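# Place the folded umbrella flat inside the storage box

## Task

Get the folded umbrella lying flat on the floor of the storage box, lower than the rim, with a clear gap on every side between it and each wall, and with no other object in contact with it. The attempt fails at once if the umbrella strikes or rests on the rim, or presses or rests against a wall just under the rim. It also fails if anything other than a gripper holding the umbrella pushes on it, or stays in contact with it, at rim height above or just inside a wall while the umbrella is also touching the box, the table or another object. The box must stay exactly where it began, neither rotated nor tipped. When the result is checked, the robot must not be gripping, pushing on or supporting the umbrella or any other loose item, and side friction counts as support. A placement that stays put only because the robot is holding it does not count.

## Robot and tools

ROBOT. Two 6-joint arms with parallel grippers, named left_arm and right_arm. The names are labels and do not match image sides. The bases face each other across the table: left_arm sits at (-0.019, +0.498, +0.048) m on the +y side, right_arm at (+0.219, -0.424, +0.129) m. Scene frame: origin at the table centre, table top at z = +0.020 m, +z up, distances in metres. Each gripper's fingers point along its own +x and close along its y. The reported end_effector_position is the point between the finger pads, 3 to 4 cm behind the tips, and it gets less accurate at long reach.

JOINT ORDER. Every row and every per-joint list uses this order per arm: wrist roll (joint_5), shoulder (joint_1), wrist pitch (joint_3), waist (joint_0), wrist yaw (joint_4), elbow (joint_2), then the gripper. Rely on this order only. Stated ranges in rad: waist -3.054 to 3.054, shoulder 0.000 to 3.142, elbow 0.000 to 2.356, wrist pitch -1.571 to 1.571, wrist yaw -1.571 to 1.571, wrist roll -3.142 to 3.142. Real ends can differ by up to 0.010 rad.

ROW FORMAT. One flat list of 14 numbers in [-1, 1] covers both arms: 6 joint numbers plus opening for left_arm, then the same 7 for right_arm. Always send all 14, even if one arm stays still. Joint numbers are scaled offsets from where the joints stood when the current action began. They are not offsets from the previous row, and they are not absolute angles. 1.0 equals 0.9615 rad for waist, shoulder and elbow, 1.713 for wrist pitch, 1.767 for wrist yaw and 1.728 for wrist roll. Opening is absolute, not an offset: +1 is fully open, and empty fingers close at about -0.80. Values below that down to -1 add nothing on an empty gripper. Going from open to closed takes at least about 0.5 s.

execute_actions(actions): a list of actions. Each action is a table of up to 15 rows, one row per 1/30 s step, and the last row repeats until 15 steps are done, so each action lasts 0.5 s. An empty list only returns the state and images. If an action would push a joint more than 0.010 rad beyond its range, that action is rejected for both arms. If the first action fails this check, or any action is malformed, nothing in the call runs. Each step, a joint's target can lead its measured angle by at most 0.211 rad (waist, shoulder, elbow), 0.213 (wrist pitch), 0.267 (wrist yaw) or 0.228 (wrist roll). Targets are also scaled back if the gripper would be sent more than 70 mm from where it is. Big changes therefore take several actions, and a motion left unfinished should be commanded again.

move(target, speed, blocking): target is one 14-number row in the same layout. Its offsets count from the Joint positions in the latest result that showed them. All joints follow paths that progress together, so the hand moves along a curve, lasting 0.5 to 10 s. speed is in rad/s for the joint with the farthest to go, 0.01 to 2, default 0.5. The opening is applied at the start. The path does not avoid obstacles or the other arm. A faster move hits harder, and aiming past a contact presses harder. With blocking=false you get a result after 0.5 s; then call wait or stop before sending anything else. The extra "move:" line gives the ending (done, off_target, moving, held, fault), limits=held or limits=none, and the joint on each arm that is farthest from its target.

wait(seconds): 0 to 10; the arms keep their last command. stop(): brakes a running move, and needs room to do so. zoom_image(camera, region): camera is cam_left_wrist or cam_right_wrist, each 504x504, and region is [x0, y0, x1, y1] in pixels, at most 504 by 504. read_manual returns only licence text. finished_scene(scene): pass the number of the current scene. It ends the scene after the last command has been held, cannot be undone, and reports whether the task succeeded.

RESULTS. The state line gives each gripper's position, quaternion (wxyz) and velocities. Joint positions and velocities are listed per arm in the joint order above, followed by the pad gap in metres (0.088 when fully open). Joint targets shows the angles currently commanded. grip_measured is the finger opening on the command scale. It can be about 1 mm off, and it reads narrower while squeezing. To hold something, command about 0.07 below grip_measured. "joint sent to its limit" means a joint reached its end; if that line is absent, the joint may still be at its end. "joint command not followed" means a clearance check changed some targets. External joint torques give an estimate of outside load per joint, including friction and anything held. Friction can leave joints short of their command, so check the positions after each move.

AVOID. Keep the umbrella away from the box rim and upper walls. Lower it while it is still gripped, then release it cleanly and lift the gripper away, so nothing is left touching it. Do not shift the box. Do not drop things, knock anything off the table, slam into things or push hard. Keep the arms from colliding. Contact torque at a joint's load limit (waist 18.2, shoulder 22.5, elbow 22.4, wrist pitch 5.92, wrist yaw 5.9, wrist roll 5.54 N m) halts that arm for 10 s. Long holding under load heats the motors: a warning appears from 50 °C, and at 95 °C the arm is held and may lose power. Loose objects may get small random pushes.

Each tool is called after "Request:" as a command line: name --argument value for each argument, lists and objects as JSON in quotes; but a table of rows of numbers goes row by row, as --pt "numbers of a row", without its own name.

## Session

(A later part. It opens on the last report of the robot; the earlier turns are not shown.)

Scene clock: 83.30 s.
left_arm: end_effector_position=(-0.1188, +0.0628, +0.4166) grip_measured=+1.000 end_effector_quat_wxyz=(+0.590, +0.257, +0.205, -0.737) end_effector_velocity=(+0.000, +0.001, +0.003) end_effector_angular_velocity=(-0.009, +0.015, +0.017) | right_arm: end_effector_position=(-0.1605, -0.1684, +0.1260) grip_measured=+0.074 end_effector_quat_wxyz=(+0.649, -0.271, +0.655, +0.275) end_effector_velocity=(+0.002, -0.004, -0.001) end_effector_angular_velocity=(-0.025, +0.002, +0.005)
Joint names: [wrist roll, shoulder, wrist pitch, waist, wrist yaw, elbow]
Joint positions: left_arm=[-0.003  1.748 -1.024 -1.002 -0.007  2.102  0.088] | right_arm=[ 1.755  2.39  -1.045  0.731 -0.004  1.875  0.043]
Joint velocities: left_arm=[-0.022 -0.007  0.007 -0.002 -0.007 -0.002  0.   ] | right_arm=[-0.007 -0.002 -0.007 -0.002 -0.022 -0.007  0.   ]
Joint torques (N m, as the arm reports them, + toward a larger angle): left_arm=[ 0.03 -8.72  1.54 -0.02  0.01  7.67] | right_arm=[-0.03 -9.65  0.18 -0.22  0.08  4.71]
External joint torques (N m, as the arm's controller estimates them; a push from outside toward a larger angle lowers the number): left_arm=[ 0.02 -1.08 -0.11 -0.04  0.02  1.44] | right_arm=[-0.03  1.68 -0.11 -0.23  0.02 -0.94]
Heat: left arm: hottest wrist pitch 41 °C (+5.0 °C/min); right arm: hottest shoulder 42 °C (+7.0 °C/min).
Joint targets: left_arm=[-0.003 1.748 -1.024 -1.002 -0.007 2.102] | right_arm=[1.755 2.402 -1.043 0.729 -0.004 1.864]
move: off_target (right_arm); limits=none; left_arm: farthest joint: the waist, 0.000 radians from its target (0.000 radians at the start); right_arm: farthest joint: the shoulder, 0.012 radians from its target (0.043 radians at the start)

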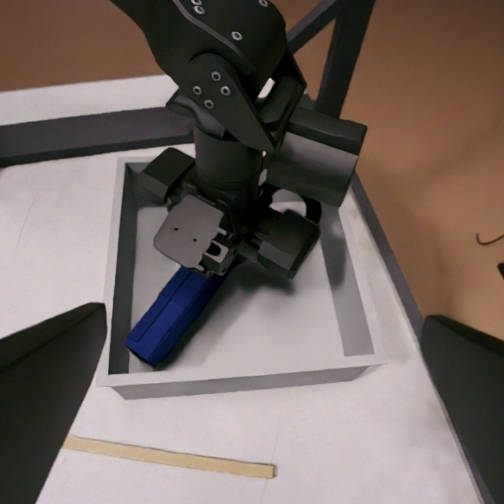

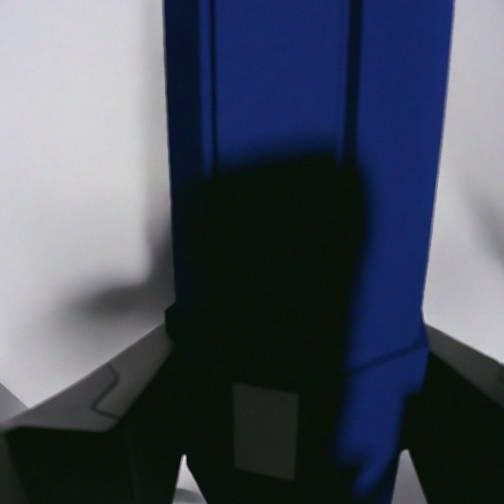

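Request:
move --target '[0, 0, 0, 0, 0, 0, 1, 0, 0.0755, 0.0633, 0, 0, -0.0622, 0.0]' --speed 0.12

Scene clock: 90.10 s.
left_arm: end_effector_position=(-0.1188, +0.0628, +0.4166) grip_measured=+1.000 end_effector_quat_wxyz=(+0.590, +0.257, +0.205, -0.737) end_effector_velocity=(+0.001, +0.003, +0.003) end_effector_angular_velocity=(-0.002, +0.002, +0.008) | right_arm: end_effector_position=(-0.1611, -0.1680, +0.0878) grip_measured=+0.074 end_effector_quat_wxyz=(+0.650, -0.272, +0.655, +0.274) end_effector_velocity=(+0.002, -0.001, +0.000) end_effector_angular_velocity=(-0.010, -0.002, +0.020)
Joint names: [wrist roll, shoulder, wrist pitch, waist, wrist yaw, elbow]
Joint positions: left_arm=[-0.003  1.748 -1.024 -1.002 -0.007  2.102  0.088] | right_arm=[ 1.755  2.45  -0.939  0.731 -0.004  1.825  0.043]
Joint velocities: left_arm=[-0.007 -0.007 -0.007 -0.002 -0.007  0.002  0.   ] | right_arm=[-0.022 -0.002 -0.007 -0.002 -0.007 -0.002 -0.   ]
Joint torques (N m, as the arm reports them, + toward a larger angle): left_arm=[ 0.03 -8.68  1.53 -0.02  0.01  7.64] | right_arm=[-0.03 -9.59  0.17  0.02  0.07  4.44]
External joint torques (N m, as the arm's controller estimates them; a push from outside toward a larger angle lowers the number): left_arm=[ 0.02 -1.06 -0.11 -0.02  0.02  1.41] | right_arm=[-0.03  1.86 -0.13 -0.06  0.02 -1.02]
Heat: left arm: hottest wrist pitch 41 °C (+4.0 °C/min); right arm: hottest shoulder 43 °C (+8.1 °C/min).
Joint targets: left_arm=[-0.003 1.748 -1.024 -1.002 -0.007 2.102] | right_arm=[1.755 2.463 -0.937 0.731 -0.004 1.815]
move: off_target (right_arm); limits=none; left_arm: farthest joint: the waist, 0.000 radians from its target (0.000 radians at the start); right_arm: farthest joint: the shoulder, 0.012 radians from its target (0.072 radians at the start)

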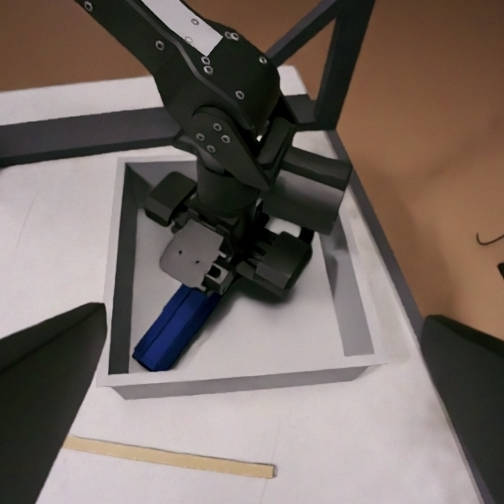

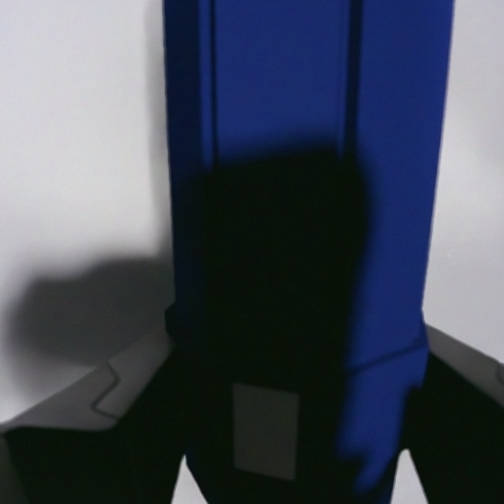

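Request:
move --target '[0, 0, 0, 0, 0, 0, 1, 0, 0.0322, 0.0196, 0, 0, -0.0224, 0.0]' --speed 0.03

Scene clock: 92.10 s.
left_arm: end_effector_position=(-0.1188, +0.0628, +0.4166) grip_measured=+1.000 end_effector_quat_wxyz=(+0.590, +0.257, +0.205, -0.737) end_effector_velocity=(-0.004, +0.002, +0.002) end_effector_angular_velocity=(-0.007, +0.000, -0.018) | right_arm: end_effector_position=(-0.1623, -0.1672, +0.0793) grip_measured=+0.074 end_effector_quat_wxyz=(+0.649, -0.270, +0.656, +0.276) end_effector_velocity=(+0.004, -0.000, -0.001) end_effector_angular_velocity=(-0.013, -0.006, +0.000)
Joint names: [wrist roll, shoulder, wrist pitch, waist, wrist yaw, elbow]
Joint positions: left_arm=[-0.003  1.748 -1.024 -1.002 -0.007  2.102  0.088] | right_arm=[ 1.755  2.465 -0.908  0.731 -0.004  1.815  0.043]
Joint velocities: left_arm=[ 0.007 -0.007  0.007 -0.007  0.007 -0.007  0.   ] | right_arm=[-0.007 -0.002 -0.007 -0.007 -0.007 -0.007 -0.   ]
Joint torques (N m, as the arm reports them, + toward a larger angle): left_arm=[ 0.03 -8.71  1.54  0.    0.01  7.66] | right_arm=[-0.03 -9.28  0.24  0.03  0.08  4.15]
External joint torques (N m, as the arm's controller estimates them; a push from outside toward a larger angle lowers the number): left_arm=[ 0.02 -1.12 -0.1   0.05  0.01  1.46] | right_arm=[-0.03  2.19 -0.05  0.12  0.01 -1.25]
Heat: left arm: hottest wrist pitch 41 °C (+4.1 °C/min); right arm: hottest shoulder 43 °C (+8.2 °C/min).
Joint targets: left_arm=[-0.003 1.748 -1.024 -1.002 -0.007 2.102] | right_arm=[1.755 2.481 -0.905 0.731 -0.004 1.803]
move: off_target (right_arm); limits=none; left_arm: farthest joint: the waist, 0.000 radians from its target (0.000 radians at the start); right_arm: farthest joint: the shoulder, 0.016 radians from its target (0.030 radians at the start)

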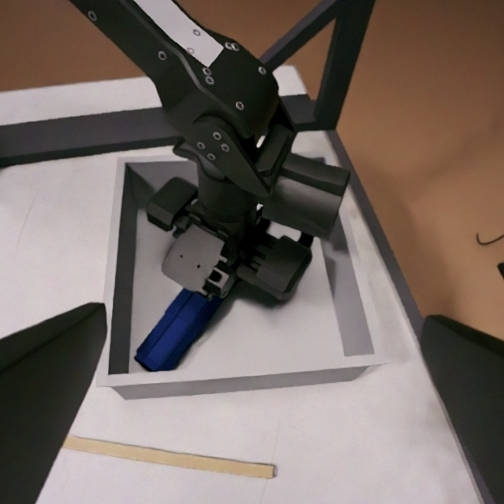

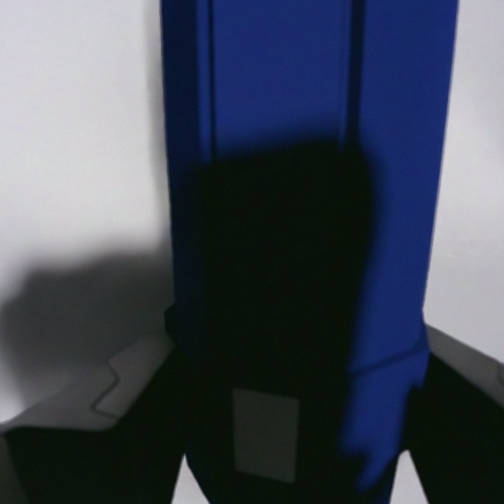

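Request:
move --target '[0, 0, 0, 0, 0, 0, 1, 0, 0.0235, 0, 0, 0, -0.0125, 0.0]' --speed 0.03

Scene clock: 93.47 s.
left_arm: end_effector_position=(-0.1188, +0.0628, +0.4166) grip_measured=+1.000 end_effector_quat_wxyz=(+0.590, +0.257, +0.205, -0.737) end_effector_velocity=(+0.001, +0.003, -0.001) end_effector_angular_velocity=(+0.007, -0.000, +0.008) | right_arm: end_effector_position=(-0.1621, -0.1674, +0.0784) grip_measured=+0.074 end_effector_quat_wxyz=(+0.649, -0.270, +0.656, +0.275) end_effector_velocity=(+0.004, -0.000, +0.002) end_effector_angular_velocity=(-0.003, -0.018, +0.019)
Joint names: [wrist roll, shoulder, wrist pitch, waist, wrist yaw, elbow]
Joint positions: left_arm=[-0.003  1.748 -1.024 -1.002 -0.007  2.102  0.088] | right_arm=[ 1.755  2.467 -0.908  0.731 -0.004  1.815  0.043]
Joint velocities: left_arm=[-0.007 -0.007 -0.007 -0.002 -0.007 -0.007  0.   ] | right_arm=[-0.022 -0.002 -0.022 -0.002  0.007  0.002  0.   ]
Joint torques (N m, as the arm reports them, + toward a larger angle): left_arm=[ 0.03 -8.67  1.54 -0.03  0.    7.66] | right_arm=[-0.03 -8.83  0.06  0.03  0.07  4.16]
External joint torques (N m, as the arm's controller estimates them; a push from outside toward a larger angle lowers the number): left_arm=[ 0.02 -1.17 -0.1  -0.07  0.01  1.5 ] | right_arm=[-0.03  2.68 -0.24  0.12  0.01 -1.26]
Heat: left arm: hottest wrist pitch 41 °C (+4.0 °C/min); right arm: hottest shoulder 43 °C (+8.0 °C/min).
Joint targets: left_arm=[-0.003 1.748 -1.024 -1.002 -0.007 2.102] | right_arm=[1.755 2.488 -0.908 0.731 -0.004 1.803]
move: off_target (right_arm); limits=none; left_arm: farthest joint: the waist, 0.000 radians from its target (0.000 radians at the start); right_arm: farthest joint: the shoulder, 0.021 radians from its target (0.023 radians at the start)

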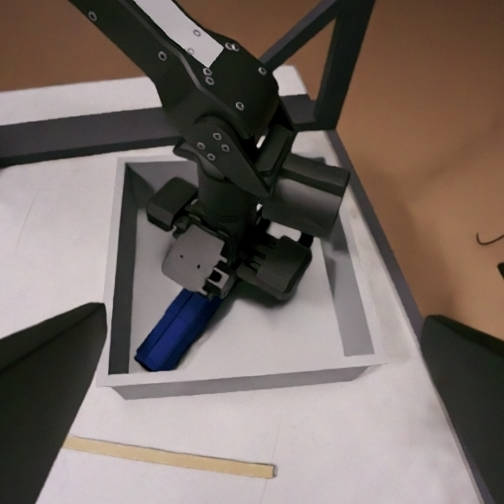

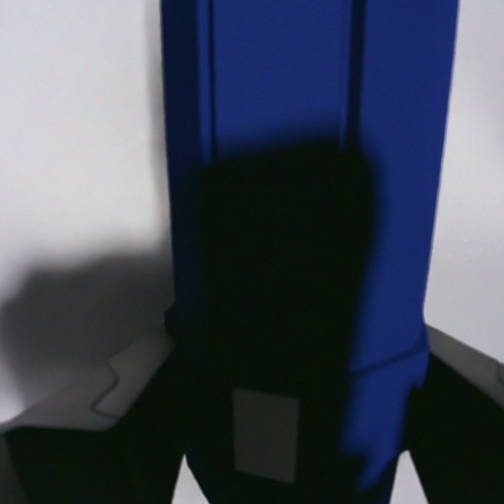

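Contact is made (shoulder load transferring). Releasing gradually.

Request:
execute_actions --actions '[[[0,0,0,0,0,0,1,0,0,0,0,0,0,0.02],[0,0,0,0,0,0,1,0,0,0,0,0,0,0.04],[0,0,0,0,0,0,1,0,0,0,0,0,0,0.06],[0,0,0,0,0,0,1,0,0,0,0,0,0,0.08],[0,0,0,0,0,0,1,0,0,0,0,0,0,0.10],[0,0,0,0,0,0,1,0,0,0,0,0,0,0.12],[0,0,0,0,0,0,1,0,0,0,0,0,0,0.15],[0,0,0,0,0,0,1,0,0,0,0,0,0,0.19],[0,0,0,0,0,0,1,0,0,0,0,0,0,0.24],[0,0,0,0,0,0,1,0,0,0,0,0,0,0.30],[0,0,0,0,0,0,1,0,0,0,0,0,0,0.37],[0,0,0,0,0,0,1,0,0,0,0,0,0,0.45],[0,0,0,0,0,0,1,0,0,0,0,0,0,0.53],[0,0,0,0,0,0,1,0,0,0,0,0,0,0.61],[0,0,0,0,0,0,1,0,0,0,0,0,0,0.70]]]'

Scene clock: 95.10 s.
left_arm: end_effector_position=(-0.1188, +0.0628, +0.4166) grip_measured=+1.000 end_effector_quat_wxyz=(+0.590, +0.257, +0.205, -0.737) end_effector_velocity=(+0.001, +0.003, -0.005) end_effector_angular_velocity=(+0.029, +0.006, +0.017) | right_arm: end_effector_position=(-0.1621, -0.1674, +0.0784) grip_measured=+0.463 end_effector_quat_wxyz=(+0.649, -0.270, +0.656, +0.275) end_effector_velocity=(+0.002, +0.004, +0.001) end_effector_angular_velocity=(+0.010, +0.002, +0.015)
Joint names: [wrist roll, shoulder, wrist pitch, waist, wrist yaw, elbow]
Joint positions: left_arm=[-0.003  1.748 -1.024 -1.002 -0.007  2.102  0.088] | right_arm=[ 1.755  2.467 -0.908  0.731 -0.004  1.815  0.062]
Joint velocities: left_arm=[-0.022 -0.002 -0.022 -0.002 -0.007 -0.007  0.   ] | right_arm=[-0.022 -0.002  0.007 -0.007  0.007 -0.002  0.108]
Joint torques (N m, as the arm reports them, + toward a larger angle): left_arm=[ 0.02 -8.7   1.53 -0.01  0.01  7.64] | right_arm=[ -0.02 -11.11   0.08   0.17   0.08   5.42]
External joint torques (N m, as the arm's controller estimates them; a push from outside toward a larger angle lowers the number): left_arm=[ 0.01 -1.19 -0.08 -0.01  0.02  1.5 ] | right_arm=[-0.02  0.35 -0.23  0.26  0.01  0.01]
Heat: left arm: hottest wrist pitch 41 °C (+3.0 °C/min); right arm: hottest shoulder 44 °C (+9.1 °C/min).
Joint targets: left_arm=[-0.003 1.748 -1.024 -1.002 -0.007 2.102] | right_arm=[1.755 2.467 -0.908 0.731 -0.004 1.815]

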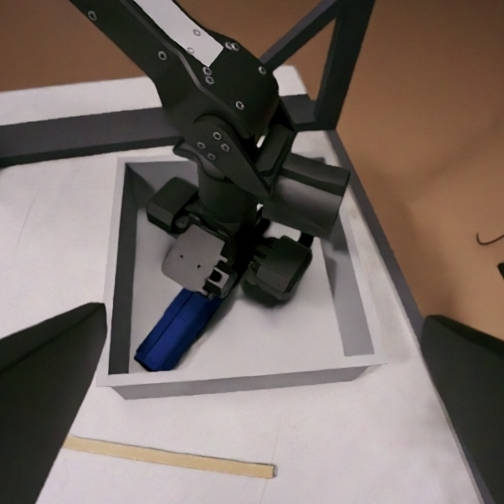

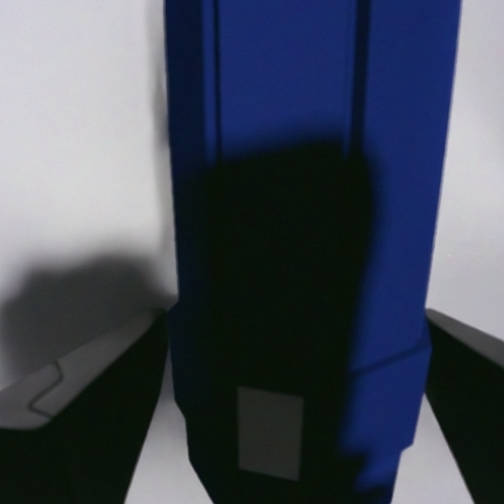

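Request:
move --target '[0, 0, 0, 0, 0, 0, 1, 0, -0.134, -0.223, 0, 0, 0.280, 1.0]' --speed 0.4

Scene clock: 97.90 s.
left_arm: end_effector_position=(-0.1188, +0.0628, +0.4166) grip_measured=+1.000 end_effector_quat_wxyz=(+0.590, +0.257, +0.205, -0.737) end_effector_velocity=(+0.000, +0.000, -0.005) end_effector_angular_velocity=(+0.017, -0.003, +0.008) | right_arm: end_effector_position=(-0.1617, -0.1676, +0.1938) grip_measured=+1.000 end_effector_quat_wxyz=(+0.649, -0.271, +0.655, +0.275) end_effector_velocity=(+0.006, -0.001, +0.000) end_effector_angular_velocity=(-0.006, -0.022, +0.005)
Joint names: [wrist roll, shoulder, wrist pitch, waist, wrist yaw, elbow]
Joint positions: left_arm=[-0.003  1.748 -1.024 -1.002 -0.007  2.102  0.088] | right_arm=[ 1.755  2.348 -1.287  0.731 -0.004  2.073  0.088]
Joint velocities: left_arm=[-0.007  0.002 -0.007 -0.002 -0.007 -0.007  0.   ] | right_arm=[-0.007 -0.002 -0.022 -0.002  0.007 -0.002  0.   ]
Joint torques (N m, as the arm reports them, + toward a larger angle): left_arm=[ 0.02 -8.69  1.54 -0.04  0.01  7.66] | right_arm=[ -0.03 -12.14  -0.14   0.02   0.07   7.34]
External joint torques (N m, as the arm's controller estimates them; a push from outside toward a larger angle lowers the number): left_arm=[ 0.01 -1.3  -0.06  0.    0.02  1.59] | right_arm=[-0.03 -0.77 -0.42  0.04  0.01  1.49]
Heat: left arm: hottest wrist pitch 41 °C (+3.0 °C/min); right arm: hottest shoulder 45 °C (+10.2 °C/min).
Joint targets: left_arm=[-0.003 1.748 -1.024 -1.002 -0.007 2.102] | right_arm=[1.755 2.338 -1.290 0.731 -0.004 2.084]
move: off_target (right_arm); limits=none; left_arm: farthest joint: the waist, 0.000 radians from its target (0.000 radians at the start); right_arm: farthest joint: the elbow, 0.011 radians from its target (0.269 radians at the start)

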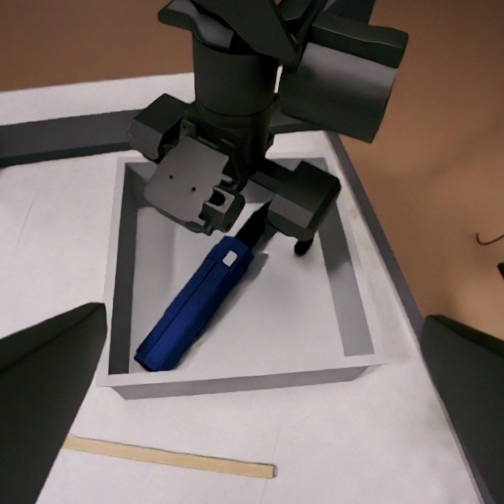

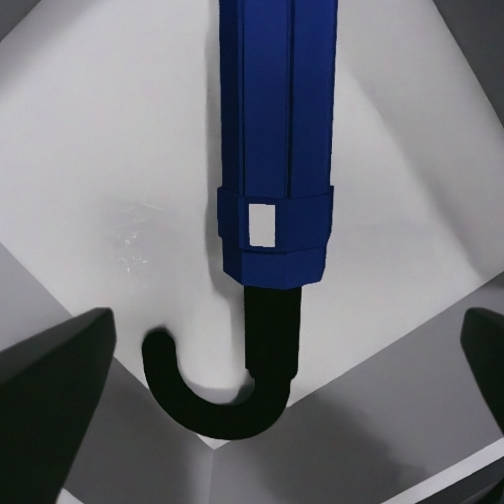

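Request:
zoom_image --camera "cam_right_wrist" --region '[110, 300, 330, 480]'

Request:
zoom_image --camera "cam_left_wrist" --region '[90, 290, 200, 400]'

Region (110, 300, 330, 480) of cam_right_wrist's 504x504 image, scaled by 2.291, with more detail than that image has; it fills the top 412 rows of this view, and the rest is white.

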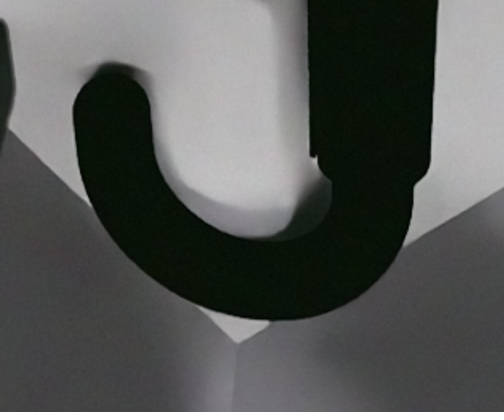

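Region (90, 290, 200, 400) of cam_left_wrist's 504x504 image, scaled by 4.582, with more detail than that image has.

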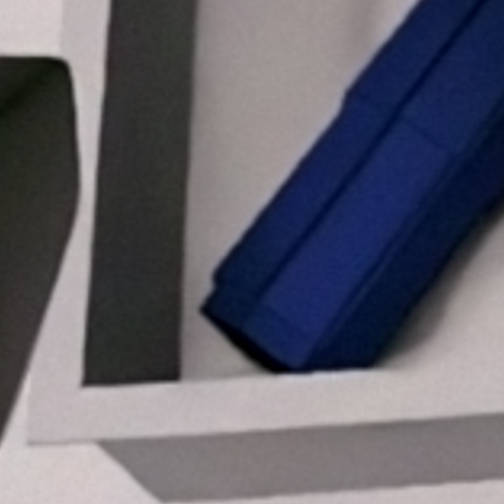

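Request:
execute_actions --actions '[]'

Scene clock: 99.10 s.
left_arm: end_effector_position=(-0.1188, +0.0628, +0.4166) grip_measured=+1.000 end_effector_quat_wxyz=(+0.590, +0.257, +0.205, -0.737) end_effector_velocity=(+0.002, -0.001, -0.000) end_effector_angular_velocity=(-0.002, +0.004, +0.028) | right_arm: end_effector_position=(-0.1615, -0.1677, +0.1938) grip_measured=+1.000 end_effector_quat_wxyz=(+0.650, -0.271, +0.655, +0.275) end_effector_velocity=(-0.001, +0.001, +0.000) end_effector_angular_velocity=(-0.002, +0.010, -0.010)
Joint names: [wrist roll, shoulder, wrist pitch, waist, wrist yaw, elbow]
Joint positions: left_arm=[-0.003  1.748 -1.024 -1.002 -0.007  2.102  0.088] | right_arm=[ 1.755  2.348 -1.288  0.731 -0.004  2.073  0.088]
Joint velocities: left_arm=[-0.022 -0.002  0.007 -0.002 -0.022 -0.007  0.   ] | right_arm=[ 0.007 -0.002  0.007 -0.002 -0.007 -0.002  0.   ]
Joint torques (N m, as the arm reports them, + toward a larger angle): left_arm=[ 0.03 -8.69  1.53 -0.04  0.01  7.65] | right_arm=[ -0.03 -12.14  -0.06   0.04   0.08   7.37]
External joint torques (N m, as the arm's controller estimates them; a push from outside toward a larger angle lowers the number): left_arm=[ 0.02 -1.19 -0.1  -0.08  0.02  1.49] | right_arm=[-0.03 -0.84 -0.37  0.05  0.01  1.52]
Heat: left arm: hottest wrist pitch 41 °C (+3.0 °C/min); right arm: hottest shoulder 45 °C (+10.1 °C/min).
Joint targets: left_arm=[-0.003 1.748 -1.024 -1.002 -0.007 2.102] | right_arm=[1.755 2.338 -1.290 0.731 -0.004 2.084]

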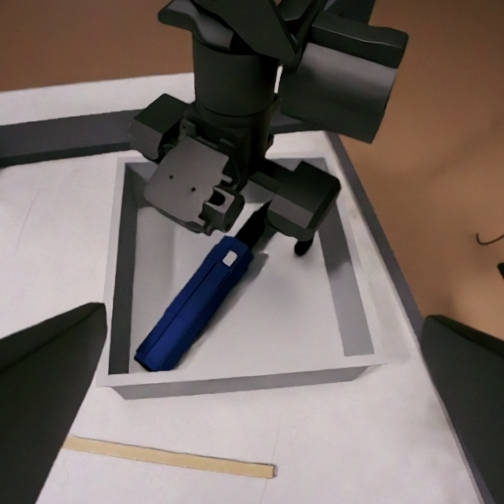

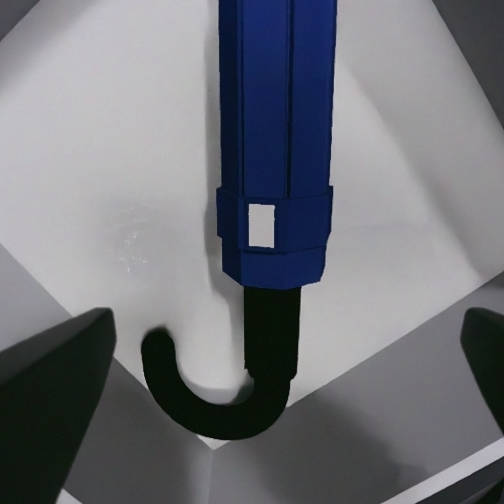

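Request:
zoom_image --camera "cam_right_wrist" --region '[90, 290, 370, 504]'

Request:
zoom_image --camera "cam_left_wrist" --region '[80, 280, 260, 420]'

Region (90, 290, 370, 504) of cam_right_wrist's 504x504 image, scaled by 1.800, with more detail than that image has; it fills the top 385 rows of this view, and the rest is white.

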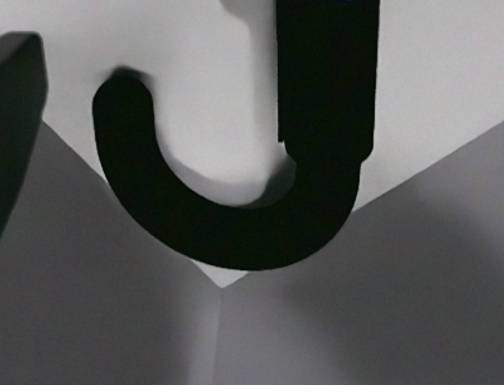

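Region (80, 280, 260, 420) of cam_left_wrist's 504x504 image, scaled by 2.800, with more detail than that image has.

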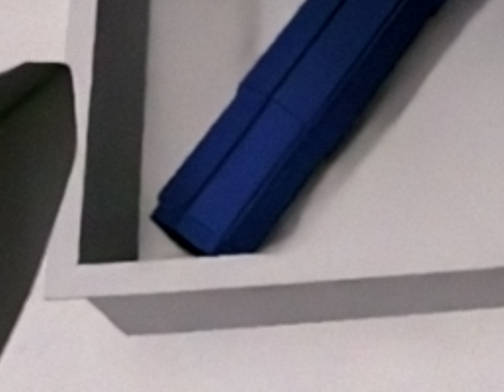

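Request:
finished_scene --scene 2

The scene is finished: the task was done.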